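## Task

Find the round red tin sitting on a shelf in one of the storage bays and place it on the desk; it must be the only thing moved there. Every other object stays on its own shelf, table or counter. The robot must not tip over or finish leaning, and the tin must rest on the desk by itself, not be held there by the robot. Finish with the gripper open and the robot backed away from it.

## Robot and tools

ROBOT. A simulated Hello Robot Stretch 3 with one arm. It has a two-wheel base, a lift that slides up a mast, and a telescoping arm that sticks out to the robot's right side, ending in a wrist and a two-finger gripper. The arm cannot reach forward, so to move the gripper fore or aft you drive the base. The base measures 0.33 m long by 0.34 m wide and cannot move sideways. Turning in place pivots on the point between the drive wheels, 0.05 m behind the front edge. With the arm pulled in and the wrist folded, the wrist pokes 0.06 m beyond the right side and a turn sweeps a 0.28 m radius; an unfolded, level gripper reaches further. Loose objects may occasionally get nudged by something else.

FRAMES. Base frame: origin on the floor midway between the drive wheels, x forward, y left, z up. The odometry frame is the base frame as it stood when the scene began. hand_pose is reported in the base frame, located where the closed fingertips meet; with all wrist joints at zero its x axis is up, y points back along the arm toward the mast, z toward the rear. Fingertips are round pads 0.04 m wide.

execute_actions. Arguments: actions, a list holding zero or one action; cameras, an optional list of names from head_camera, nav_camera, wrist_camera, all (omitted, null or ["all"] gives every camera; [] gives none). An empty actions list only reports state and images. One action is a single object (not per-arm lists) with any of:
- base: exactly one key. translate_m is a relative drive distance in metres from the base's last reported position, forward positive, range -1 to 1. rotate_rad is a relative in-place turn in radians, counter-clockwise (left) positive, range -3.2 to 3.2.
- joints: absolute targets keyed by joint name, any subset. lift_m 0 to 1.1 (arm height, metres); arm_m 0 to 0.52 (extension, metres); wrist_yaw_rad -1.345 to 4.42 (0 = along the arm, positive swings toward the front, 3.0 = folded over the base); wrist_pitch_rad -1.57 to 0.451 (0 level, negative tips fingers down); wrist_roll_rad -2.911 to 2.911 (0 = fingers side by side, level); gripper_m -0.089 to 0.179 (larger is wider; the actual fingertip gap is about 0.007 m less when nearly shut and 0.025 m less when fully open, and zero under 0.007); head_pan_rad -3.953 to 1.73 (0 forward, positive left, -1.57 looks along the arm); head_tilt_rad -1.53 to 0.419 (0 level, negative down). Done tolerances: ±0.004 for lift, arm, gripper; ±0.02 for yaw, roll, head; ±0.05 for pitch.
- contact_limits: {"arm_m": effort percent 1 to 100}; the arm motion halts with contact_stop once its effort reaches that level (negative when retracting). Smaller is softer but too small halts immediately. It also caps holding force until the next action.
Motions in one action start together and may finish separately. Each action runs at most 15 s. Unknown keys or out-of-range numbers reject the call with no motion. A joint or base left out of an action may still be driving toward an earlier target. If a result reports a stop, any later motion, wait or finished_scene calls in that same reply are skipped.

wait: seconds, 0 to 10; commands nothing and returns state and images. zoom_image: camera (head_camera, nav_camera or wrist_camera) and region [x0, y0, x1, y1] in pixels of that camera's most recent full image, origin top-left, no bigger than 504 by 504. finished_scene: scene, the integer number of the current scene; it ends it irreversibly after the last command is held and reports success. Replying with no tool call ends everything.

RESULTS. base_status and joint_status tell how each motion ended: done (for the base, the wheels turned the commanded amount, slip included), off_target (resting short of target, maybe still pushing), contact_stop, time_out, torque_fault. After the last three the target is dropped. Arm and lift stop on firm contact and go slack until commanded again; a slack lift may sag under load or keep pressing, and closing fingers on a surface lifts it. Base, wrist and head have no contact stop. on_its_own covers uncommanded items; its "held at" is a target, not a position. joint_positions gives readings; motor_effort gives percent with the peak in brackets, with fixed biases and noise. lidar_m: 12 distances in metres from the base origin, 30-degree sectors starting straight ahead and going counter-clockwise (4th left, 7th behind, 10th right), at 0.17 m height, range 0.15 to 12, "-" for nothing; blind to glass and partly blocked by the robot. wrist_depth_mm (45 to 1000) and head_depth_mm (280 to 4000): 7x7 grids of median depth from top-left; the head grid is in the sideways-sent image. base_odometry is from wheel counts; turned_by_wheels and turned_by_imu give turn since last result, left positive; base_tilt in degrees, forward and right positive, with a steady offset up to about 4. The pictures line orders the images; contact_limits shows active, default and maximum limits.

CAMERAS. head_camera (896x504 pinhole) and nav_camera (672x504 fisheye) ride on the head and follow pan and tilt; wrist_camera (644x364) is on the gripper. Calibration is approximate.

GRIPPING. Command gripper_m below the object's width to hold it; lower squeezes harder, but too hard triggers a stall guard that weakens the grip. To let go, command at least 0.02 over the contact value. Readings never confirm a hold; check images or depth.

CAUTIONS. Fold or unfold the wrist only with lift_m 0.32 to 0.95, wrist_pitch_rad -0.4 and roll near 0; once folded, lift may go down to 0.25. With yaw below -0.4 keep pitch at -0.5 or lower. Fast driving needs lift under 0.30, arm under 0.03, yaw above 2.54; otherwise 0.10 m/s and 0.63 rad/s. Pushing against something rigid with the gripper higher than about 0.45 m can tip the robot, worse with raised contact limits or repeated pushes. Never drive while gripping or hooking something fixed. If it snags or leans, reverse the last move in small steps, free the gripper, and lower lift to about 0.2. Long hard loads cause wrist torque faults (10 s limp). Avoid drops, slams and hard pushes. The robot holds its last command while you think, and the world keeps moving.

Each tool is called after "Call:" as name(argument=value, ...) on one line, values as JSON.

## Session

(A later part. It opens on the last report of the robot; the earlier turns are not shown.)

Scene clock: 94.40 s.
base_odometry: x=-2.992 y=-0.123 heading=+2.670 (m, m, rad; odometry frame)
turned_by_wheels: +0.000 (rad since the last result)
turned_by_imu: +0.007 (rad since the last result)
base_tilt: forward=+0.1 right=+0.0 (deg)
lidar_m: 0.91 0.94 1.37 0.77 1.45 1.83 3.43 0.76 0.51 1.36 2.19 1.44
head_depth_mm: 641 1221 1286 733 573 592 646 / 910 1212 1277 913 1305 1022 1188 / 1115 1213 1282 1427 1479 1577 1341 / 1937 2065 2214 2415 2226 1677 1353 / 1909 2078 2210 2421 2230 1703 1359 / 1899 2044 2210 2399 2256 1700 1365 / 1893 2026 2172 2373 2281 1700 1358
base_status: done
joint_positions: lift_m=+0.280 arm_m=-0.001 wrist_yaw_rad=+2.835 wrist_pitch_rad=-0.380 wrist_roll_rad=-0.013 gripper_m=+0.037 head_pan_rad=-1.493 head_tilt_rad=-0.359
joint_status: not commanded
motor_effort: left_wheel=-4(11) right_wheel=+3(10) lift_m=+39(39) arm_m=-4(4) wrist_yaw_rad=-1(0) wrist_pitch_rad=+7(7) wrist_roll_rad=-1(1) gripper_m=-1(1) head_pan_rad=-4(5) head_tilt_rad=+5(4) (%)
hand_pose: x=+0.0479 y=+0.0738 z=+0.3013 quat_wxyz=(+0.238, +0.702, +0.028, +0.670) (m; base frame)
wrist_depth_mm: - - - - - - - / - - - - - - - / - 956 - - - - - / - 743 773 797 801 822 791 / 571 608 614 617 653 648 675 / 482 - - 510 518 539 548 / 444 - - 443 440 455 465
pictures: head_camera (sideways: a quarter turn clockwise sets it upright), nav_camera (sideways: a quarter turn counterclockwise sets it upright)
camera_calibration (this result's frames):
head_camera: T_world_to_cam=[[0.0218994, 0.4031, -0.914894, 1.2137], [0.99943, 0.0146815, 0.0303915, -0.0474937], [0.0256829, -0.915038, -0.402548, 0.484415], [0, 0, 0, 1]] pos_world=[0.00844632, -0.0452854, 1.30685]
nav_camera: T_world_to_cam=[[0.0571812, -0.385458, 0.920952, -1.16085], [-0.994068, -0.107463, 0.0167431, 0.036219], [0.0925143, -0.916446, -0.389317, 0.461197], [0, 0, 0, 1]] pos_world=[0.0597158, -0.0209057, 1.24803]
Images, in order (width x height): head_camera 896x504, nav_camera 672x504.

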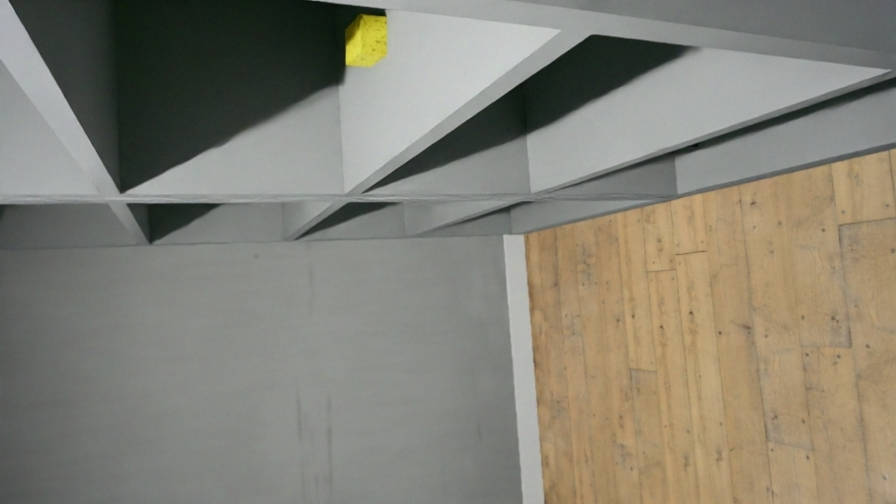

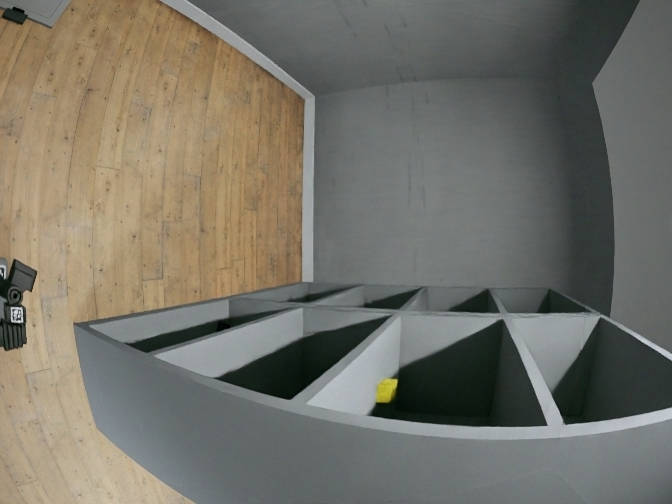

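Third bay. Move further, enter and look.

Call:
execute_actions(actions=[{"base":{"translate_m":0.45}}], cameras=[])

Call:
execute_actions(actions=[{"base":{"rotate_rad":-1.6}}], cameras=[])

Call:
execute_actions(actions=[{"base":{"translate_m":0.8},"joints":{"head_pan_rad":-1.0,"head_tilt_rad":-0.5}}], cameras=["nav_camera","head_camera"])

Scene clock: 103.00 s.
base_odometry: x=-3.392 y=+0.081 heading=+2.670 (m, m, rad; odometry frame)
turned_by_wheels: +0.000 (rad since the last result)
turned_by_imu: +0.004 (rad since the last result)
base_tilt: forward=+0.1 right=+0.0 (deg)
lidar_m: 0.46 0.48 1.12 1.02 1.24 1.90 3.48 0.78 1.43 2.27 1.45 0.96
head_depth_mm: 1873 2040 2148 1911 1885 1611 1332 / 1918 2065 2210 2411 2161 1653 1334 / 1915 2045 2212 2389 2215 1672 1343 / 1888 2031 2200 2375 2203 1672 1350 / 1865 2022 2165 2365 2246 1688 1355 / 1854 2011 2157 2311 2249 1707 1355 / 1856 1978 2123 2298 2285 1707 1373
base_status: done
joint_positions: lift_m=+0.280 arm_m=-0.001 wrist_yaw_rad=+2.835 wrist_pitch_rad=-0.380 wrist_roll_rad=-0.013 gripper_m=+0.037 head_pan_rad=-1.493 head_tilt_rad=-0.359
joint_status: not commanded
motor_effort: left_wheel=-4(10) right_wheel=+3(10) lift_m=+38(38) arm_m=-4(4) wrist_yaw_rad=-2(2) wrist_pitch_rad=+7(7) wrist_roll_rad=-1(1) gripper_m=+1(0) head_pan_rad=-4(4) head_tilt_rad=+5(4) (%)
hand_pose: x=+0.0479 y=+0.0738 z=+0.3013 quat_wxyz=(+0.238, +0.702, +0.028, +0.670) (m; base frame)
wrist_depth_mm: - - - - - 935 386 / - - - - - 929 393 / - 966 - - - 525 398 / - 743 766 792 822 547 405 / 574 602 612 631 653 553 414 / 483 - - 513 526 515 421 / 447 - - 433 441 456 441
pictures: none
No camera images: the call's "cameras" was empty. Leave "cameras" out to get every camera's image.

Scene clock: 105.37 s.
base_odometry: x=-3.392 y=+0.081 heading=+1.070 (m, m, rad; odometry frame)
turned_by_wheels: -1.600 (rad since the last result)
turned_by_imu: -1.569 (rad since the last result)
base_tilt: forward=+0.0 right=+0.0 (deg)
lidar_m: 2.26 1.49 0.97 0.46 0.47 1.10 1.03 0.87 1.87 3.70 0.78 1.40
head_depth_mm: 3019 3104 3250 3020 2192 1647 1335 / 3339 3574 3811 3188 2205 1656 1341 / 3325 3503 3777 3202 2201 1677 1349 / 3241 3508 3750 3303 2222 1676 1354 / 3222 3406 3712 3318 2250 1698 1357 / 3123 3351 3560 2944 2252 1696 1361 / 1930 2093 2248 2440 2243 1543 1271
base_status: done
joint_positions: lift_m=+0.280 arm_m=-0.001 wrist_yaw_rad=+2.835 wrist_pitch_rad=-0.380 wrist_roll_rad=-0.013 gripper_m=+0.037 head_pan_rad=-1.493 head_tilt_rad=-0.359
joint_status: not commanded
motor_effort: left_wheel=+4(18) right_wheel=-4(8) lift_m=+39(38) arm_m=-4(4) wrist_yaw_rad=-2(2) wrist_pitch_rad=+7(7) wrist_roll_rad=-1(1) gripper_m=+1(1) head_pan_rad=-4(4) head_tilt_rad=+5(5) (%)
hand_pose: x=+0.0479 y=+0.0738 z=+0.3013 quat_wxyz=(+0.238, +0.702, +0.028, +0.670) (m; base frame)
wrist_depth_mm: - 410 463 948 - - - / - 444 486 - - - - / - 488 539 - - - - / - 543 603 779 800 821 876 / 506 573 613 613 650 650 673 / 498 - - 513 529 531 548 / 443 - - 435 445 452 465
pictures: none
No camera images: the call's "cameras" was empty. Leave "cameras" out to get every camera's image.

Scene clock: 109.80 s.
base_odometry: x=-3.008 y=+0.783 heading=+1.070 (m, m, rad; odometry frame)
turned_by_wheels: +0.000 (rad since the last result)
turned_by_imu: +0.006 (rad since the last result)
base_tilt: forward=+0.0 right=+0.0 (deg)
lidar_m: 1.48 1.49 1.09 1.00 1.01 0.89 1.62 1.62 0.66 0.90 0.82 0.74
head_depth_mm: 786 856 895 623 1088 870 1103 / 814 889 906 628 1094 876 1127 / 844 924 854 667 1098 905 1156 / 878 968 923 709 1107 937 1167 / 850 909 883 954 1068 972 1181 / 709 748 777 795 906 1017 1188 / 609 637 688 769 937 1375 1248
base_status: done
joint_positions: lift_m=+0.280 arm_m=-0.001 wrist_yaw_rad=+2.835 wrist_pitch_rad=-0.380 wrist_roll_rad=-0.013 gripper_m=+0.037 head_pan_rad=-1.007 head_tilt_rad=-0.494
joint_status: all done
motor_effort: left_wheel=+4(17) right_wheel=-3(7) lift_m=+39(38) arm_m=-4(4) wrist_yaw_rad=-1(1) wrist_pitch_rad=+7(7) wrist_roll_rad=-1(1) gripper_m=+0(0) head_pan_rad=+4(36) head_tilt_rad=-3(16) (%)
hand_pose: x=+0.0479 y=+0.0738 z=+0.3013 quat_wxyz=(+0.238, +0.702, +0.028, +0.670) (m; base frame)
wrist_depth_mm: - 842 940 - - - - / - 941 - - - - - / - 956 - - - - - / - 738 757 773 817 837 867 / 580 608 607 616 652 639 685 / 485 - - 517 528 529 554 / 444 - - 448 446 457 461
pictures: head_camera (sideways: a quarter turn clockwise sets it upright), nav_camera (sideways: a quarter turn counterclockwise sets it upright)
camera_calibration (this result's frames):
head_camera: T_world_to_cam=[[-0.233001, 0.467912, -0.852507, 1.13388], [0.878652, 0.476972, 0.0216462, -0.0353669], [0.41675, -0.744014, -0.522267, 0.637808], [0, 0, 0, 1]] pos_world=[0.0294632, -0.039147, 1.30051]
nav_camera: T_world_to_cam=[[0.295169, -0.416145, 0.860057, -1.08287], [-0.827616, -0.561156, 0.0125158, 0.0407097], [0.477418, -0.715491, -0.510044, 0.615943], [0, 0, 0, 1]] pos_world=[0.0592591, 0.0129159, 1.24498]
Images, in order (width x height): head_camera 896x504, nav_camera 672x504.

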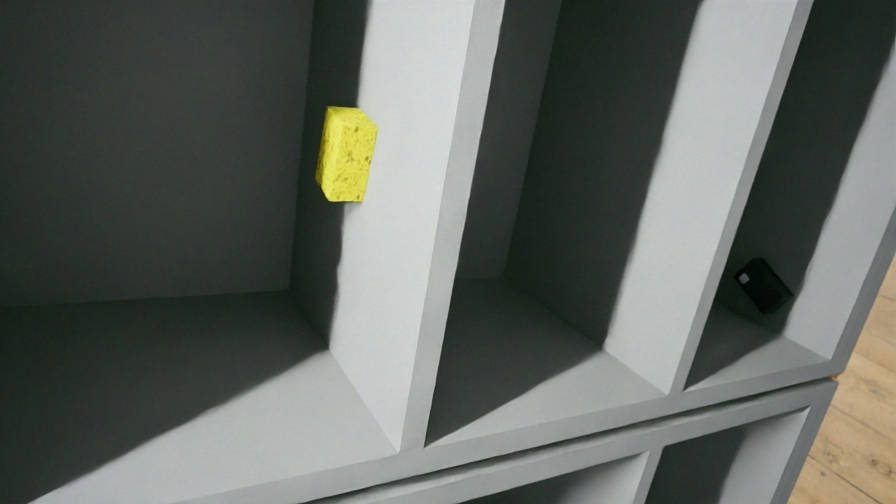

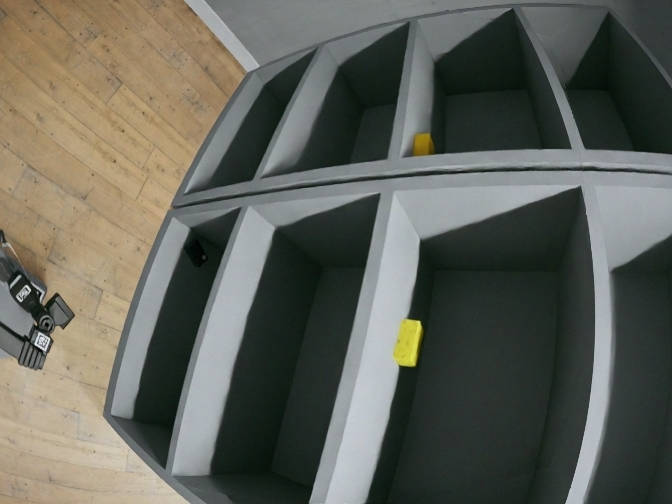

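Call:
execute_actions(actions=[{"base":{"translate_m":0.3},"joints":{"head_pan_rad":-1.57,"head_tilt_rad":0.2}}], cameras=["nav_camera"])

Call:
execute_actions(actions=[{"base":{"translate_m":0.6},"joints":{"head_tilt_rad":-0.9}}], cameras=["nav_camera"])

Scene clock: 118.13 s.
base_odometry: x=-2.864 y=+1.046 heading=+1.070 (m, m, rad; odometry frame)
turned_by_wheels: +0.000 (rad since the last result)
turned_by_imu: +0.003 (rad since the last result)
base_tilt: forward=+0.0 right=+0.0 (deg)
lidar_m: 1.18 1.19 1.14 1.04 1.05 1.15 2.23 0.85 0.83 0.96 0.55 1.21
head_depth_mm: 734 1015 1028 688 966 934 691 / 727 1003 1016 654 948 919 699 / 722 989 996 622 931 901 660 / 712 978 976 594 914 888 643 / 708 964 956 569 898 872 731 / 702 960 941 545 884 862 741 / 695 900 919 524 867 843 739
base_status: done
joint_positions: lift_m=+0.280 arm_m=-0.001 wrist_yaw_rad=+2.835 wrist_pitch_rad=-0.380 wrist_roll_rad=-0.013 gripper_m=+0.037 head_pan_rad=-1.563 head_tilt_rad=+0.184
joint_status: all done
motor_effort: left_wheel=+3(17) right_wheel=-3(5) lift_m=+39(39) arm_m=-4(4) wrist_yaw_rad=-1(1) wrist_pitch_rad=+7(7) wrist_roll_rad=-1(1) gripper_m=+1(0) head_pan_rad=-4(41) head_tilt_rad=+8(41) (%)
hand_pose: x=+0.0480 y=+0.0738 z=+0.3013 quat_wxyz=(+0.238, +0.702, +0.028, +0.670) (m; base frame)
wrist_depth_mm: - 893 - - - - 944 / - 966 - - - - 969 / - 990 - - - - 993 / - 753 775 758 799 829 840 / 575 588 619 618 643 651 670 / 491 - - 517 528 529 540 / 435 - - 439 445 453 461
pictures: nav_camera (sideways: a quarter turn counterclockwise sets it upright)
camera_calibration (this result's frames):
nav_camera: T_world_to_cam=[[0.0261217, 0.143287, 0.989336, -1.25038], [-0.999252, -0.0245015, 0.0299321, 0.0190631], [0.0285291, -0.989378, 0.14254, -0.230742], [0, 0, 0, 1]] pos_world=[0.0582938, -0.0486602, 1.26937]
Images, in order (width x height): nav_camera 672x504.

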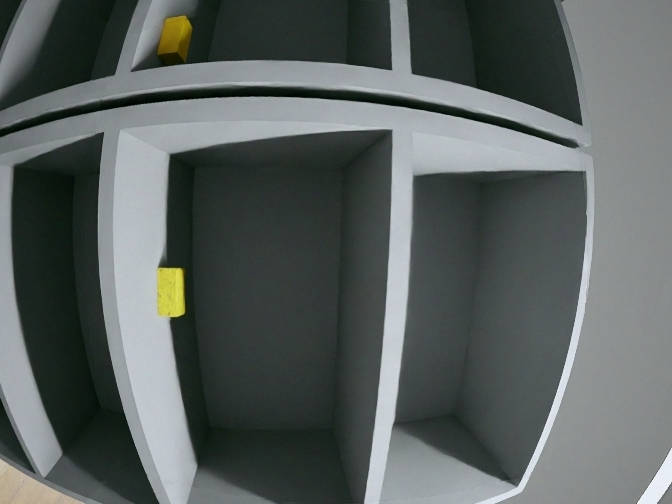

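Scene clock: 121.77 s.
base_odometry: x=-2.576 y=+1.572 heading=+1.070 (m, m, rad; odometry frame)
turned_by_wheels: +0.000 (rad since the last result)
turned_by_imu: +0.005 (rad since the last result)
base_tilt: forward=+0.1 right=+0.0 (deg)
lidar_m: 0.58 0.59 0.74 1.13 1.13 1.42 1.79 1.32 0.53 0.78 0.89 0.64
head_depth_mm: 560 520 627 744 1264 1205 1081 / 645 506 813 874 1065 1214 1117 / 673 506 1041 927 1247 1212 - / 673 524 1040 923 1228 1200 - / 674 524 1017 928 1228 1192 1082 / 678 525 1020 929 855 1180 1085 / 680 525 471 930 842 1180 1089
base_status: done
joint_positions: lift_m=+0.280 arm_m=-0.001 wrist_yaw_rad=+2.835 wrist_pitch_rad=-0.380 wrist_roll_rad=-0.013 gripper_m=+0.037 head_pan_rad=-1.564 head_tilt_rad=-0.889
joint_status: all done
motor_effort: left_wheel=+3(16) right_wheel=-2(7) lift_m=+39(38) arm_m=-3(4) wrist_yaw_rad=-1(2) wrist_pitch_rad=+7(7) wrist_roll_rad=-1(1) gripper_m=+0(0) head_pan_rad=-4(3) head_tilt_rad=-5(47) (%)
hand_pose: x=+0.0480 y=+0.0738 z=+0.3013 quat_wxyz=(+0.238, +0.702, +0.028, +0.670) (m; base frame)
wrist_depth_mm: - 939 - - 793 591 462 / - - - - 841 604 481 / - 969 - - 850 629 482 / - 748 750 778 819 642 504 / 566 603 607 617 642 618 507 / 479 - - 516 528 536 503 / 437 - - 444 449 451 463
pictures: nav_camera (sideways: a quarter turn counterclockwise sets it upright)
camera_calibration (this result's frames):
nav_camera: T_world_to_cam=[[0.0327726, -0.800684, 0.59819, -0.739967], [-0.999138, -0.0414998, -0.000808845, 0.0591062], [0.0254724, -0.597648, -0.801354, 0.997612], [0, 0, 0, 1]] pos_world=[0.0578944, 0.00619458, 1.24213]
Images, in order (width x height): nav_camera 672x504.

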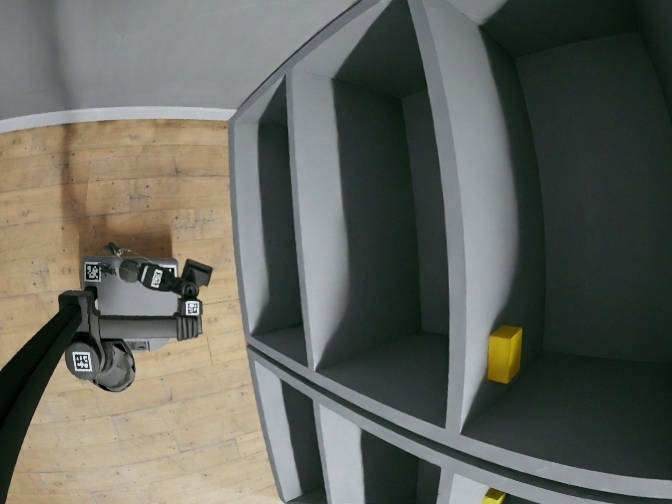

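Call:
execute_actions(actions=[{"base":{"translate_m":-0.35},"joints":{"lift_m":0.5,"wrist_pitch_rad":-0.4}}], cameras=[])

Call:
execute_actions(actions=[{"joints":{"wrist_yaw_rad":0.5}}], cameras=[])

Call:
execute_actions(actions=[{"joints":{"lift_m":0.3,"wrist_pitch_rad":-0.1}}], cameras=["wrist_camera"])

Call:
execute_actions(actions=[{"base":{"translate_m":-0.8}}], cameras=["wrist_camera"])

Scene clock: 136.43 s.
base_odometry: x=-2.744 y=+1.265 heading=+1.070 (m, m, rad; odometry frame)
turned_by_wheels: +0.000 (rad since the last result)
turned_by_imu: -0.001 (rad since the last result)
base_tilt: forward=+0.1 right=-0.1 (deg)
lidar_m: 0.93 0.94 1.17 1.08 1.09 1.35 1.72 1.02 1.02 0.48 0.94 1.00
head_depth_mm: 618 538 1094 946 1310 1213 1084 / 670 537 1095 927 1302 1226 - / 672 525 1096 928 1290 1233 - / 674 522 1066 910 1218 1253 - / 401 489 590 744 1226 1213 1083 / 404 465 1020 929 1245 1206 1083 / 651 525 1047 928 1223 1202 1088
base_status: done
joint_positions: lift_m=+0.500 arm_m=-0.001 wrist_yaw_rad=+2.835 wrist_pitch_rad=-0.415 wrist_roll_rad=-0.013 gripper_m=+0.037 head_pan_rad=-1.564 head_tilt_rad=-0.889
joint_status: all done
motor_effort: left_wheel=+3(15) right_wheel=-2(8) lift_m=+45(47) arm_m=-4(4) wrist_yaw_rad=-2(3) wrist_pitch_rad=+6(7) wrist_roll_rad=-1(1) gripper_m=+0(0) head_pan_rad=-3(3) head_tilt_rad=-5(5) (%)
hand_pose: x=+0.0467 y=+0.0699 z=+0.5133 quat_wxyz=(+0.250, +0.702, +0.040, +0.666) (m; base frame)
wrist_depth_mm: - 959 - - - 964 758 / - - - - - 975 754 / - - - - - - 808 / - - - - - - 809 / 848 - 899 930 984 950 829 / 722 - 754 767 773 780 773 / 625 630 653 661 668 671 692
pictures: none
No camera images: the call's "cameras" was empty. Leave "cameras" out to get every camera's image.

Scene clock: 138.60 s.
base_odometry: x=-2.744 y=+1.265 heading=+1.070 (m, m, rad; odometry frame)
turned_by_wheels: +0.000 (rad since the last result)
turned_by_imu: +0.000 (rad since the last result)
base_tilt: forward=+0.1 right=+0.0 (deg)
lidar_m: 0.93 0.94 1.17 1.08 1.09 1.35 1.72 1.02 1.01 0.48 0.94 1.01
head_depth_mm: 617 538 1095 947 1310 1214 1078 / 671 539 1089 925 1300 1232 - / 672 525 1087 928 1291 1237 - / 674 523 1065 911 1218 1250 1107 / 401 490 591 746 1226 1195 1084 / 403 466 1019 932 1246 1202 1086 / 650 524 1047 929 1228 1191 1085
base_status: not commanded
joint_positions: lift_m=+0.500 arm_m=-0.001 wrist_yaw_rad=+0.502 wrist_pitch_rad=-0.415 wrist_roll_rad=-0.013 gripper_m=+0.037 head_pan_rad=-1.564 head_tilt_rad=-0.889
joint_status: all done
motor_effort: left_wheel=+3(3) right_wheel=-2(2) lift_m=+46(45) arm_m=-4(4) wrist_yaw_rad=-2(2) wrist_pitch_rad=+6(6) wrist_roll_rad=-1(1) gripper_m=+0(0) head_pan_rad=-4(4) head_tilt_rad=-6(5) (%)
hand_pose: x=+0.0867 y=-0.3415 z=+0.5133 quat_wxyz=(+0.711, +0.313, -0.629, +0.033) (m; base frame)
wrist_depth_mm: 484 519 562 613 215 191 509 / 544 338 320 334 240 211 398 / 825 980 955 278 261 230 256 / 865 954 943 913 282 243 218 / 744 774 798 825 304 794 693 / 712 664 647 640 330 686 714 / 619 620 605 569 512 590 613
pictures: none
No camera images: the call's "cameras" was empty. Leave "cameras" out to get every camera's image.

Scene clock: 141.27 s.
base_odometry: x=-2.744 y=+1.265 heading=+1.070 (m, m, rad; odometry frame)
turned_by_wheels: +0.000 (rad since the last result)
turned_by_imu: +0.000 (rad since the last result)
base_tilt: forward=+0.0 right=+0.0 (deg)
lidar_m: 0.93 0.94 1.17 1.08 1.09 1.36 1.72 1.02 1.01 0.48 0.94 1.00
head_depth_mm: 617 537 1093 944 1316 1205 1082 / 671 540 1089 926 1299 1208 1115 / 672 524 1095 927 1295 1213 - / 675 523 1066 910 1218 1241 - / 401 489 592 745 1225 1212 1088 / 403 466 1023 930 1248 1205 1083 / 651 526 1044 931 1227 1197 1085
base_status: not commanded
joint_positions: lift_m=+0.300 arm_m=-0.001 wrist_yaw_rad=+0.502 wrist_pitch_rad=-0.120 wrist_roll_rad=-0.013 gripper_m=+0.037 head_pan_rad=-1.564 head_tilt_rad=-0.889
joint_status: all done
motor_effort: left_wheel=+3(3) right_wheel=-2(2) lift_m=+36(37) arm_m=-4(4) wrist_yaw_rad=-3(3) wrist_pitch_rad=+8(8) wrist_roll_rad=-1(1) gripper_m=+0(0) head_pan_rad=-4(3) head_tilt_rad=-5(6) (%)
hand_pose: x=+0.0996 y=-0.3649 z=+0.3841 quat_wxyz=(+0.699, +0.216, -0.668, +0.135) (m; base frame)
wrist_depth_mm: 341 304 269 242 217 195 184 / 768 879 812 731 230 205 531 / 790 957 827 767 244 218 571 / 820 984 905 793 252 232 591 / 755 798 843 825 263 652 591 / 586 604 607 603 259 636 617 / 524 487 488 493 300 506 531
pictures: wrist_camera
camera_calibration (this result's frames):
wrist_camera: T_world_to_cam=[[-0.887763, -0.45583, 0.0639927, -0.11021], [-0.191169, 0.238653, -0.952103, 0.500018], [0.418725, -0.857475, -0.299007, -0.0692045], [0, 0, 0, 1]] pos_world=[0.0267251, -0.228909, 0.462428]
Images, in order (width x height): wrist_camera 644x364.

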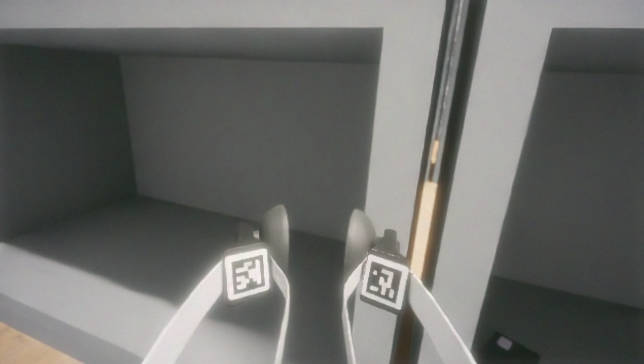

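Scene clock: 150.53 s.
base_odometry: x=-3.128 y=+0.564 heading=+1.070 (m, m, rad; odometry frame)
turned_by_wheels: +0.000 (rad since the last result)
turned_by_imu: -0.003 (rad since the last result)
base_tilt: forward=+0.0 right=+0.0 (deg)
lidar_m: 1.72 1.62 1.05 0.96 0.73 0.68 1.70 1.38 2.56 0.60 1.06 0.95
head_depth_mm: 2912 2279 1853 1576 1370 1213 1085 / 2930 2265 1872 1593 1369 1213 1111 / 2817 2281 1869 1579 1379 1214 - / 533 603 792 971 1322 1233 - / 676 1006 1099 971 1325 1212 1087 / 677 581 1097 950 1299 1216 1084 / 680 582 1102 951 1296 1215 1087
base_status: done
joint_positions: lift_m=+0.300 arm_m=-0.001 wrist_yaw_rad=+0.502 wrist_pitch_rad=-0.120 wrist_roll_rad=-0.013 gripper_m=+0.037 head_pan_rad=-1.564 head_tilt_rad=-0.889
joint_status: not commanded
motor_effort: left_wheel=+4(5) right_wheel=-3(8) lift_m=+36(36) arm_m=-4(4) wrist_yaw_rad=-1(3) wrist_pitch_rad=+8(8) wrist_roll_rad=-1(1) gripper_m=+0(1) head_pan_rad=-4(2) head_tilt_rad=-5(5) (%)
hand_pose: x=+0.0995 y=-0.3650 z=+0.3841 quat_wxyz=(+0.699, +0.216, -0.668, +0.135) (m; base frame)
wrist_depth_mm: 573 510 400 355 319 291 273 / 642 818 950 836 761 448 288 / 653 869 998 848 793 478 - / 681 902 - 933 829 431 - / 699 794 850 859 817 385 - / 668 625 612 631 647 362 800 / 565 574 546 499 516 380 628
pictures: wrist_camera
camera_calibration (this result's frames):
wrist_camera: T_world_to_cam=[[-0.88786, -0.455641, 0.0639928, -0.110185], [-0.191118, 0.238693, -0.952103, 0.500025], [0.418543, -0.857564, -0.299007, -0.0692212], [0, 0, 0, 1]] pos_world=[0.0267072, -0.228919, 0.462428]
Images, in order (width x height): wrist_camera 644x364.

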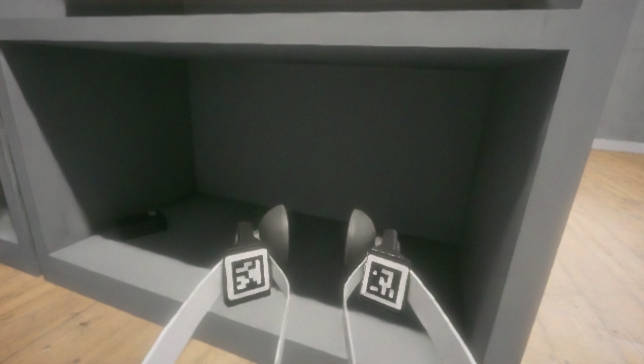

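Call:
execute_actions(actions=[{"base":{"translate_m":-0.8},"joints":{"wrist_yaw_rad":1.5}}], cameras=[])

Call:
execute_actions(actions=[{"base":{"rotate_rad":-1.6},"joints":{"head_pan_rad":0.8,"head_tilt_rad":-0.5}}], cameras=[])

Call:
execute_actions(actions=[{"base":{"translate_m":1.0}}], cameras=["nav_camera"])

Scene clock: 171.37 s.
base_odometry: x=-3.512 y=-0.138 heading=+1.070 (m, m, rad; odometry frame)
turned_by_wheels: +0.000 (rad since the last result)
turned_by_imu: -0.003 (rad since the last result)
base_tilt: forward=+0.0 right=+0.0 (deg)
lidar_m: 1.77 1.44 0.46 0.43 0.44 0.92 1.25 0.66 1.07 3.08 1.10 0.96
head_depth_mm: 2248 2132 1775 1585 1374 1206 1086 / 2722 2252 1863 1572 1376 1212 1114 / 2916 2283 1871 1588 1371 1209 - / 2930 2276 1864 1580 1381 1216 - / 2931 2274 1873 1589 1381 1207 1068 / 2957 2274 1880 1578 1373 1211 1079 / 2938 2295 1881 1593 1374 1214 1086
base_status: done
joint_positions: lift_m=+0.300 arm_m=-0.001 wrist_yaw_rad=+1.498 wrist_pitch_rad=-0.120 wrist_roll_rad=-0.013 gripper_m=+0.037 head_pan_rad=-1.564 head_tilt_rad=-0.889
joint_status: all done
motor_effort: left_wheel=+5(8) right_wheel=-3(6) lift_m=+36(36) arm_m=-3(4) wrist_yaw_rad=+2(5) wrist_pitch_rad=+8(8) wrist_roll_rad=-1(1) gripper_m=+1(1) head_pan_rad=-5(3) head_tilt_rad=-6(5) (%)
hand_pose: x=+0.2295 y=-0.1628 z=+0.3842 quat_wxyz=(+0.549, +0.509, -0.484, +0.453) (m; base frame)
wrist_depth_mm: - - - - - - 685 / - - - - - 697 722 / - - - - - 727 766 / - - - - - 776 835 / 945 952 - - - 841 894 / 703 718 739 759 786 801 837 / 568 581 591 607 610 621 658
pictures: none
No camera images: the call's "cameras" was empty. Leave "cameras" out to get every camera's image.

Scene clock: 174.87 s.
base_odometry: x=-3.512 y=-0.138 heading=-0.529 (m, m, rad; odometry frame)
turned_by_wheels: -1.600 (rad since the last result)
turned_by_imu: -1.573 (rad since the last result)
base_tilt: forward=+0.1 right=-0.1 (deg)
lidar_m: 2.95 1.14 0.97 1.69 1.49 0.46 0.43 0.44 0.92 1.25 0.66 1.08
head_depth_mm: 1861 2120 2963 2410 1815 1452 1211 / 2189 2368 2502 2317 1827 1460 1219 / 2267 2478 2706 2337 1839 1473 1230 / 972 1063 1169 1296 1469 1472 1223 / 844 911 988 1102 1250 1401 1226 / 781 1292 1068 1471 1677 1483 1234 / 1381 1507 1736 1556 1748 1483 1241
base_status: done
joint_positions: lift_m=+0.300 arm_m=-0.001 wrist_yaw_rad=+1.498 wrist_pitch_rad=-0.120 wrist_roll_rad=-0.013 gripper_m=+0.037 head_pan_rad=+0.793 head_tilt_rad=-0.507
joint_status: all done
motor_effort: left_wheel=+5(11) right_wheel=-4(8) lift_m=+36(36) arm_m=-4(3) wrist_yaw_rad=+2(2) wrist_pitch_rad=+8(8) wrist_roll_rad=-1(1) gripper_m=+0(0) head_pan_rad=+4(49) head_tilt_rad=+4(29) (%)
hand_pose: x=+0.2295 y=-0.1627 z=+0.3842 quat_wxyz=(+0.549, +0.509, -0.484, +0.453) (m; base frame)
wrist_depth_mm: - - - - - - 865 / - - - - - - 941 / - - - - - - 924 / - - - - - - 650 / 948 976 - - - 940 931 / 699 730 730 750 781 780 790 / 556 586 591 608 630 603 632
pictures: none
No camera images: the call's "cameras" was empty. Leave "cameras" out to get every camera's image.

Scene clock: 186.03 s.
base_odometry: x=-2.649 y=-0.643 heading=-0.529 (m, m, rad; odometry frame)
turned_by_wheels: +0.000 (rad since the last result)
turned_by_imu: +0.008 (rad since the last result)
base_tilt: forward=+0.1 right=+0.0 (deg)
lidar_m: 2.53 1.43 1.38 0.82 0.83 2.02 1.43 0.75 0.76 0.64 1.09 1.32
head_depth_mm: 2234 2533 2842 2420 1812 1459 1210 / 2538 2753 2741 2400 1817 1455 1225 / 2543 2745 2741 2206 1836 1471 1223 / 1236 1337 1480 1641 1751 1469 1226 / 1568 1416 1935 2045 1796 1481 1230 / 1717 1842 2079 2226 1865 1485 1237 / 1750 1826 1963 2136 1859 1491 1234
base_status: done
joint_positions: lift_m=+0.300 arm_m=-0.001 wrist_yaw_rad=+1.498 wrist_pitch_rad=-0.120 wrist_roll_rad=-0.013 gripper_m=+0.037 head_pan_rad=+0.793 head_tilt_rad=-0.507
joint_status: not commanded
motor_effort: left_wheel=+3(13) right_wheel=-3(4) lift_m=+36(36) arm_m=-4(4) wrist_yaw_rad=+2(2) wrist_pitch_rad=+8(8) wrist_roll_rad=-1(1) gripper_m=+1(0) head_pan_rad=+3(3) head_tilt_rad=+4(4) (%)
hand_pose: x=+0.2295 y=-0.1627 z=+0.3842 quat_wxyz=(+0.549, +0.509, -0.484, +0.453) (m; base frame)
wrist_depth_mm: - - - - - - 853 / - - - - - - 860 / - - - - - - 869 / - - - - - - 869 / 932 946 - - - - 836 / 687 708 733 747 764 793 782 / 572 571 584 609 601 632 630
pictures: nav_camera (sideways: a quarter turn counterclockwise sets it upright)
camera_calibration (this result's frames):
nav_camera: T_world_to_cam=[[0.346064, 0.389974, 0.853323, -1.0744], [0.734622, -0.678369, 0.0120942, 0.0317291], [0.583584, 0.622684, -0.521243, 0.629866], [0, 0, 0, 1]] pos_world=[-0.0190788, 0.0483034, 1.24474]
Images, in order (width x height): nav_camera 672x504.

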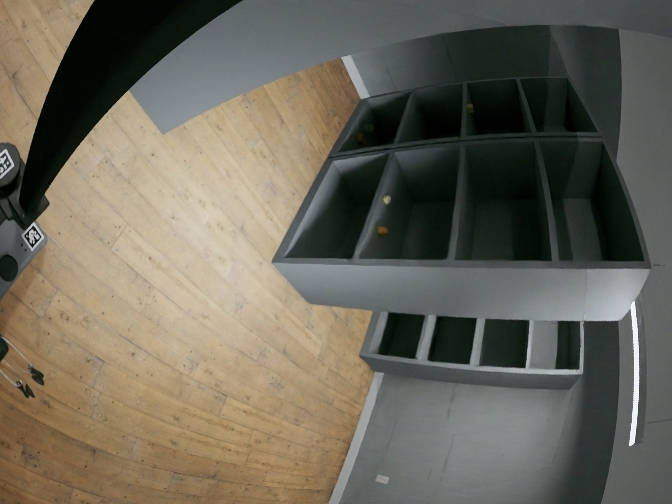

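Call:
execute_actions(actions=[{"base":{"translate_m":0.5}}], cameras=[])

Call:
execute_actions(actions=[{"base":{"rotate_rad":1.6},"joints":{"head_pan_rad":-0.5,"head_tilt_rad":-0.6}}], cameras=["nav_camera"])

Scene clock: 198.67 s.
base_odometry: x=-2.217 y=-0.896 heading=-0.529 (m, m, rad; odometry frame)
turned_by_wheels: +0.000 (rad since the last result)
turned_by_imu: +0.005 (rad since the last result)
base_tilt: forward=+0.0 right=+0.0 (deg)
lidar_m: 2.35 2.18 1.09 1.88 1.02 1.12 1.93 0.90 0.87 0.99 1.00 1.23
head_depth_mm: 2014 2196 2380 2431 1809 1451 1213 / 1923 2179 2451 2412 1841 1458 1223 / 2222 2428 2549 2352 1840 1473 1221 / 2386 2581 2856 2445 1834 1470 1228 / 2309 2431 2430 1521 1673 1472 1231 / 1038 1113 1194 1297 1403 1450 1231 / 934 991 1059 1157 1578 1484 1238
base_status: done
joint_positions: lift_m=+0.300 arm_m=-0.001 wrist_yaw_rad=+1.498 wrist_pitch_rad=-0.120 wrist_roll_rad=-0.013 gripper_m=+0.037 head_pan_rad=+0.793 head_tilt_rad=-0.507
joint_status: not commanded
motor_effort: left_wheel=+3(11) right_wheel=-2(3) lift_m=+36(36) arm_m=-4(4) wrist_yaw_rad=+3(2) wrist_pitch_rad=+8(8) wrist_roll_rad=-1(1) gripper_m=+0(0) head_pan_rad=+3(3) head_tilt_rad=+3(3) (%)
hand_pose: x=+0.2295 y=-0.1627 z=+0.3842 quat_wxyz=(+0.549, +0.509, -0.484, +0.453) (m; base frame)
wrist_depth_mm: - - - - - - 744 / - - - - - - 752 / - - - - - - 762 / - - - - - - 769 / 936 957 - - - 982 768 / 706 717 728 750 784 780 759 / 568 582 593 602 616 640 628
pictures: none
No camera images: the call's "cameras" was empty. Leave "cameras" out to get every camera's image.

Scene clock: 202.17 s.
base_odometry: x=-2.217 y=-0.896 heading=+1.071 (m, m, rad; odometry frame)
turned_by_wheels: +1.600 (rad since the last result)
turned_by_imu: +1.574 (rad since the last result)
base_tilt: forward=+0.0 right=+0.0 (deg)
lidar_m: 1.88 0.96 1.14 1.92 0.87 0.87 0.99 1.00 1.25 2.44 2.18 1.09
head_depth_mm: 2290 2469 2608 2125 1669 1373 1165 / 1150 2410 2633 2152 1680 1377 1176 / 1017 1147 1308 1523 1638 1379 1174 / 940 1046 1175 1343 1550 1389 1175 / 922 1080 1605 1825 1638 1389 1183 / 1613 1650 1820 2049 1707 1396 1183 / 1517 1641 1922 2105 1701 1397 1184
base_status: done
joint_positions: lift_m=+0.300 arm_m=-0.001 wrist_yaw_rad=+1.498 wrist_pitch_rad=-0.120 wrist_roll_rad=-0.013 gripper_m=+0.037 head_pan_rad=-0.493 head_tilt_rad=-0.592
joint_status: all done
motor_effort: left_wheel=-4(10) right_wheel=+4(7) lift_m=+36(36) arm_m=-4(4) wrist_yaw_rad=+2(2) wrist_pitch_rad=+8(8) wrist_roll_rad=-1(1) gripper_m=+0(1) head_pan_rad=-4(51) head_tilt_rad=-3(13) (%)
hand_pose: x=+0.2295 y=-0.1627 z=+0.3842 quat_wxyz=(+0.549, +0.509, -0.484, +0.453) (m; base frame)
wrist_depth_mm: 767 - - - 905 935 - / 777 - - - 914 957 - / 768 - - - 940 - - / 793 - - - - - - / 840 963 - - - - - / 718 733 726 760 779 786 823 / 566 581 590 610 614 635 648
pictures: nav_camera (sideways: a quarter turn counterclockwise sets it upright)
camera_calibration (this result's frames):
nav_camera: T_world_to_cam=[[0.533957, -0.255941, 0.805844, -1.01364], [-0.443593, -0.89618, 0.00929493, 0.0425618], [0.719802, -0.362429, -0.592055, 0.721164], [0, 0, 0, 1]] pos_world=[0.0410241, 0.0400825, 1.24341]
Images, in order (width x height): nav_camera 672x504.

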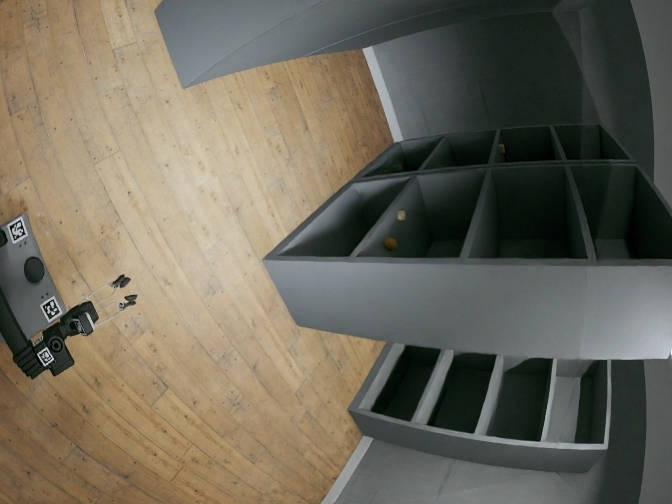

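Call:
execute_actions(actions=[{"base":{"translate_m":1.0}}], cameras=[])

Call:
execute_actions(actions=[{"base":{"translate_m":0.3},"joints":{"wrist_yaw_rad":0.3,"head_pan_rad":-1.57,"head_tilt_rad":-0.9}}])

Call:
execute_actions(actions=[{"base":{"translate_m":0.7}}])

Scene clock: 219.27 s.
base_odometry: x=-1.737 y=-0.018 heading=+1.071 (m, m, rad; odometry frame)
turned_by_wheels: +0.000 (rad since the last result)
turned_by_imu: +0.009 (rad since the last result)
base_tilt: forward=+0.1 right=+0.0 (deg)
lidar_m: 1.78 0.75 0.49 0.45 0.45 1.73 1.99 2.01 2.48 0.47 0.93 0.92
head_depth_mm: 885 945 699 1123 991 811 1072 / 941 1015 703 1218 991 881 1110 / 881 971 748 1215 1024 1302 1148 / 810 903 856 1143 1262 1334 1178 / 751 831 944 1109 1424 1391 1180 / 816 1091 1778 1815 1668 1393 1184 / 1466 1493 1708 1957 1705 1407 1188
base_status: done
joint_positions: lift_m=+0.300 arm_m=-0.001 wrist_yaw_rad=+1.498 wrist_pitch_rad=-0.120 wrist_roll_rad=-0.013 gripper_m=+0.037 head_pan_rad=-0.493 head_tilt_rad=-0.593
joint_status: not commanded
motor_effort: left_wheel=-5(7) right_wheel=+3(8) lift_m=+36(36) arm_m=-4(4) wrist_yaw_rad=+2(2) wrist_pitch_rad=+8(8) wrist_roll_rad=-1(1) gripper_m=+1(0) head_pan_rad=-4(5) head_tilt_rad=-4(3) (%)
hand_pose: x=+0.2295 y=-0.1627 z=+0.3842 quat_wxyz=(+0.549, +0.509, -0.484, +0.453) (m; base frame)
wrist_depth_mm: - - - - 744 745 296 / - - - - 780 823 644 / - - - - 836 856 710 / 962 - - - 888 925 740 / 879 944 - - 879 890 694 / 707 706 727 749 683 674 675 / 573 570 601 589 594 529 531
pictures: none
No camera images: the call's "cameras" was empty. Leave "cameras" out to get every camera's image.

Scene clock: 223.43 s.
base_odometry: x=-1.594 y=+0.245 heading=+1.070 (m, m, rad; odometry frame)
turned_by_wheels: +0.000 (rad since the last result)
turned_by_imu: +0.002 (rad since the last result)
base_tilt: forward=+0.0 right=+0.0 (deg)
lidar_m: 1.48 0.81 0.53 0.49 0.49 0.62 2.28 2.30 0.55 0.88 0.81 0.65
head_depth_mm: 619 520 709 794 1347 1209 1083 / 672 521 927 909 1124 1212 1119 / 672 523 1040 927 1240 1204 - / 673 523 1046 929 1226 1203 1101 / 676 524 1018 928 1220 1188 1085 / 675 525 1018 927 851 1183 1085 / 678 525 469 928 838 1181 1085
base_status: done
joint_positions: lift_m=+0.300 arm_m=-0.001 wrist_yaw_rad=+0.302 wrist_pitch_rad=-0.120 wrist_roll_rad=-0.013 gripper_m=+0.037 head_pan_rad=-1.563 head_tilt_rad=-0.889
joint_status: all done
motor_effort: left_wheel=-5(7) right_wheel=+3(7) lift_m=+36(36) arm_m=-4(4) wrist_yaw_rad=-2(5) wrist_pitch_rad=+8(8) wrist_roll_rad=-1(1) gripper_m=+1(0) head_pan_rad=-3(51) head_tilt_rad=-5(26) (%)
hand_pose: x=+0.0534 y=-0.3846 z=+0.3842 quat_wxyz=(+0.709, +0.148, -0.687, +0.065) (m; base frame)
wrist_depth_mm: 316 282 256 230 209 190 176 / 501 666 654 626 591 568 438 / 520 694 697 661 628 594 456 / 525 727 725 711 665 619 453 / 547 716 743 737 692 667 437 / 535 605 609 632 657 627 421 / 483 477 495 504 509 524 417
pictures: head_camera (sideways: a quarter turn clockwise sets it upright), nav_camera (sideways: a quarter turn counterclockwise sets it upright), wrist_camera
camera_calibration (this result's frames):
head_camera: T_world_to_cam=[[0.0467755, 0.808099, -0.587186, 0.786376], [0.998076, -0.061755, -0.00548142, -0.000774101], [-0.0406912, -0.5858, -0.809433, 1.01411], [0, 0, 0, 1]] pos_world=[0.00525487, -0.0414512, 1.2826]
nav_camera: T_world_to_cam=[[0.033378, -0.800645, 0.598209, -0.739994], [-0.999107, -0.0422554, -0.000808057, 0.059105], [0.0259245, -0.597647, -0.80134, 0.997592], [0, 0, 0, 1]] pos_world=[0.0578897, 0.00623238, 1.24213]
wrist_camera: T_world_to_cam=[[-0.960619, -0.270402, 0.0639903, -0.0849903], [-0.139929, 0.271787, -0.95213, 0.505912], [0.240066, -0.923588, -0.29892, -0.0826161], [0, 0, 0, 1]] pos_world=[0.00898201, -0.236785, 0.462437]
Images, in order (width x height): head_camera 896x504, nav_camera 672x504, wrist_camera 644x364.

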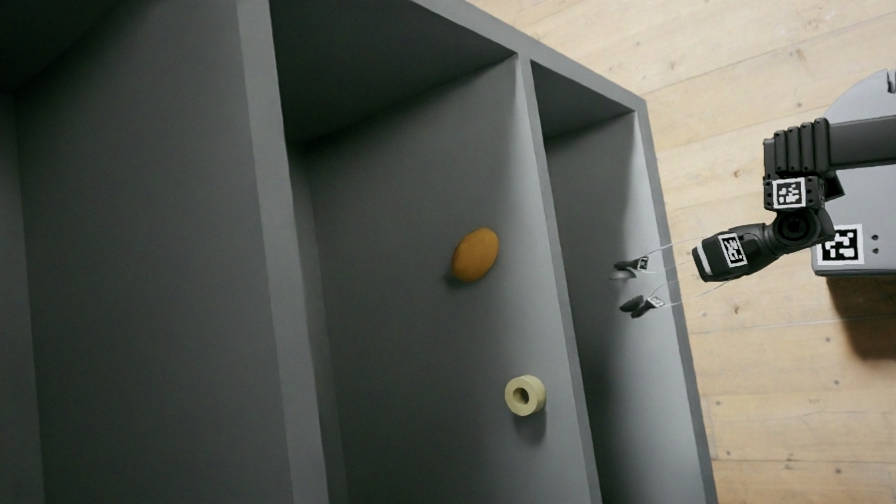

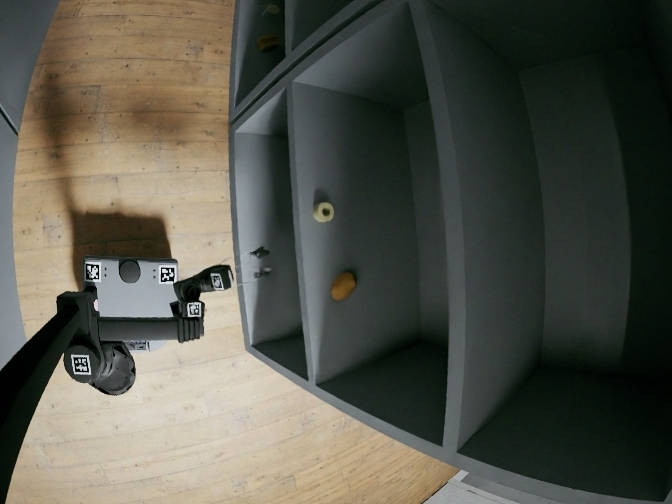

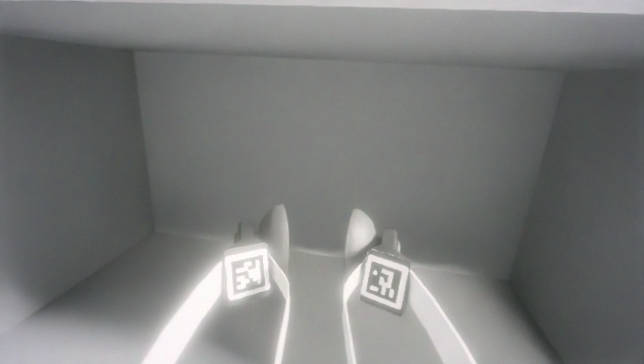

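Scene clock: 231.40 s.
base_odometry: x=-1.257 y=+0.859 heading=+1.069 (m, m, rad; odometry frame)
turned_by_wheels: -0.001 (rad since the last result)
turned_by_imu: -0.332 (rad since the last result)
base_tilt: forward=+0.0 right=+0.0 (deg)
lidar_m: 0.86 0.85 0.81 0.61 0.61 0.63 0.90 1.03 1.03 0.32 0.32 0.81
head_depth_mm: 668 519 1065 946 1322 1204 1080 / 670 521 1012 925 1289 1210 1120 / 672 522 463 928 1227 1199 - / 674 523 440 928 817 1164 1121 / 647 323 388 500 664 1103 1086 / 294 330 374 448 777 1089 1066 / 323 292 357 399 806 737 1055
base_status: done
joint_positions: lift_m=+0.300 arm_m=-0.001 wrist_yaw_rad=+0.099 wrist_pitch_rad=-0.131 wrist_roll_rad=-0.013 gripper_m=+0.036 head_pan_rad=-1.563 head_tilt_rad=-0.889
joint_status: not commanded
on_its_own: wrist_yaw_rad is held at +0.191, not at your +0.300, by its stall guard, which is still easing; right_wheel is at rest, and its effort (+37) is outside its rest range (-18 to +18)
motor_effort: left_wheel=-16(23) right_wheel=+37(44) lift_m=+36(37) arm_m=+0(4) wrist_yaw_rad=+100(100) wrist_pitch_rad=+12(12) wrist_roll_rad=-1(1) gripper_m=+23(31) head_pan_rad=-4(4) head_tilt_rad=-5(5) (%)
hand_pose: x=+0.0033 y=-0.3938 z=+0.3816 quat_wxyz=(+0.712, +0.081, -0.698, -0.011) (m; base frame)
wrist_depth_mm: 134 82 89 257 231 208 190 / 129 86 93 577 646 723 679 / 125 91 98 612 693 792 731 / 121 96 103 630 728 842 741 / 118 103 109 686 799 867 730 / 115 141 113 573 643 658 663 / 112 137 126 496 500 522 528
pictures: head_camera (sideways: a quarter turn clockwise sets it upright), nav_camera (sideways: a quarter turn counterclockwise sets it upright), wrist_camera
camera_calibration (this result's frames):
head_camera: T_world_to_cam=[[0.0468816, 0.808455, -0.586688, 0.785727], [0.998068, -0.061886, -0.00552426, -0.000718282], [-0.0407739, -0.585296, -0.809794, 1.01458], [0, 0, 0, 1]] pos_world=[0.00524919, -0.0414392, 1.28257]
nav_camera: T_world_to_cam=[[0.033273, -0.801018, 0.597715, -0.73935], [-0.999112, -0.0421203, -0.000829331, 0.0591327], [0.0258403, -0.597156, -0.801708, 0.998071], [0, 0, 0, 1]] pos_world=[0.0578902, 0.00626224, 1.24213]
wrist_camera: T_world_to_cam=[[-0.995325, -0.0718672, 0.0645278, -0.0572653], [-0.0834745, 0.303984, -0.949013, 0.510291], [0.0485875, -0.949962, -0.308562, -0.0859704], [0, 0, 0, 1]] pos_world=[-0.0102243, -0.240904, 0.46144]
Images, in order (width x height): head_camera 896x504, nav_camera 672x504, wrist_camera 644x364.

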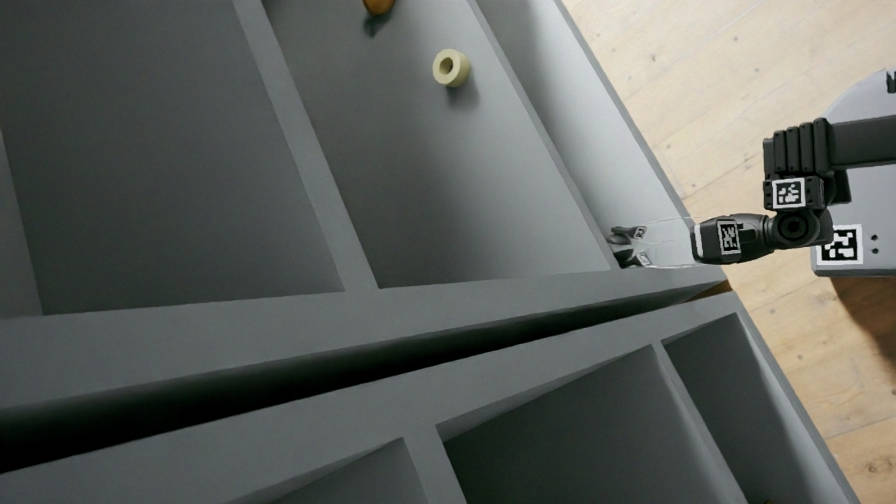

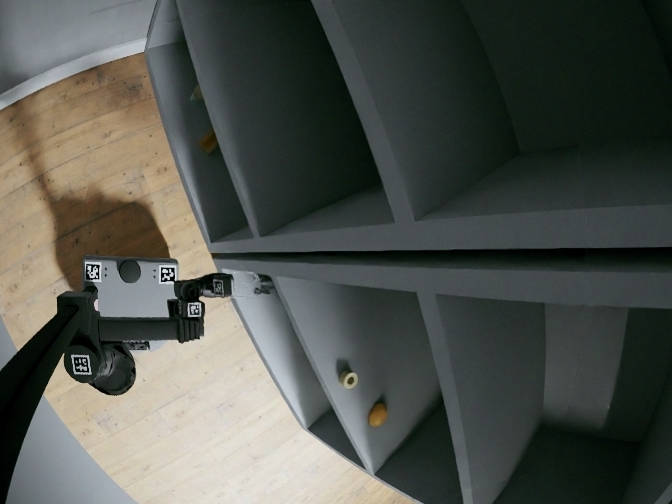

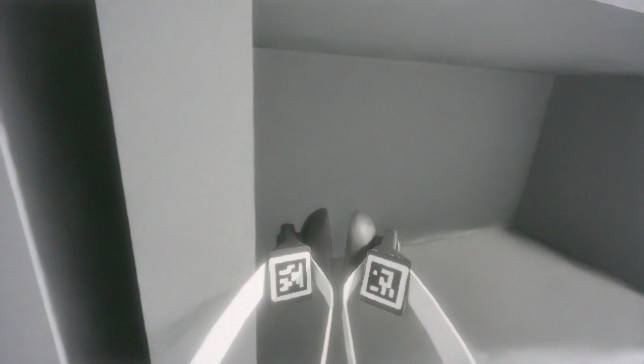

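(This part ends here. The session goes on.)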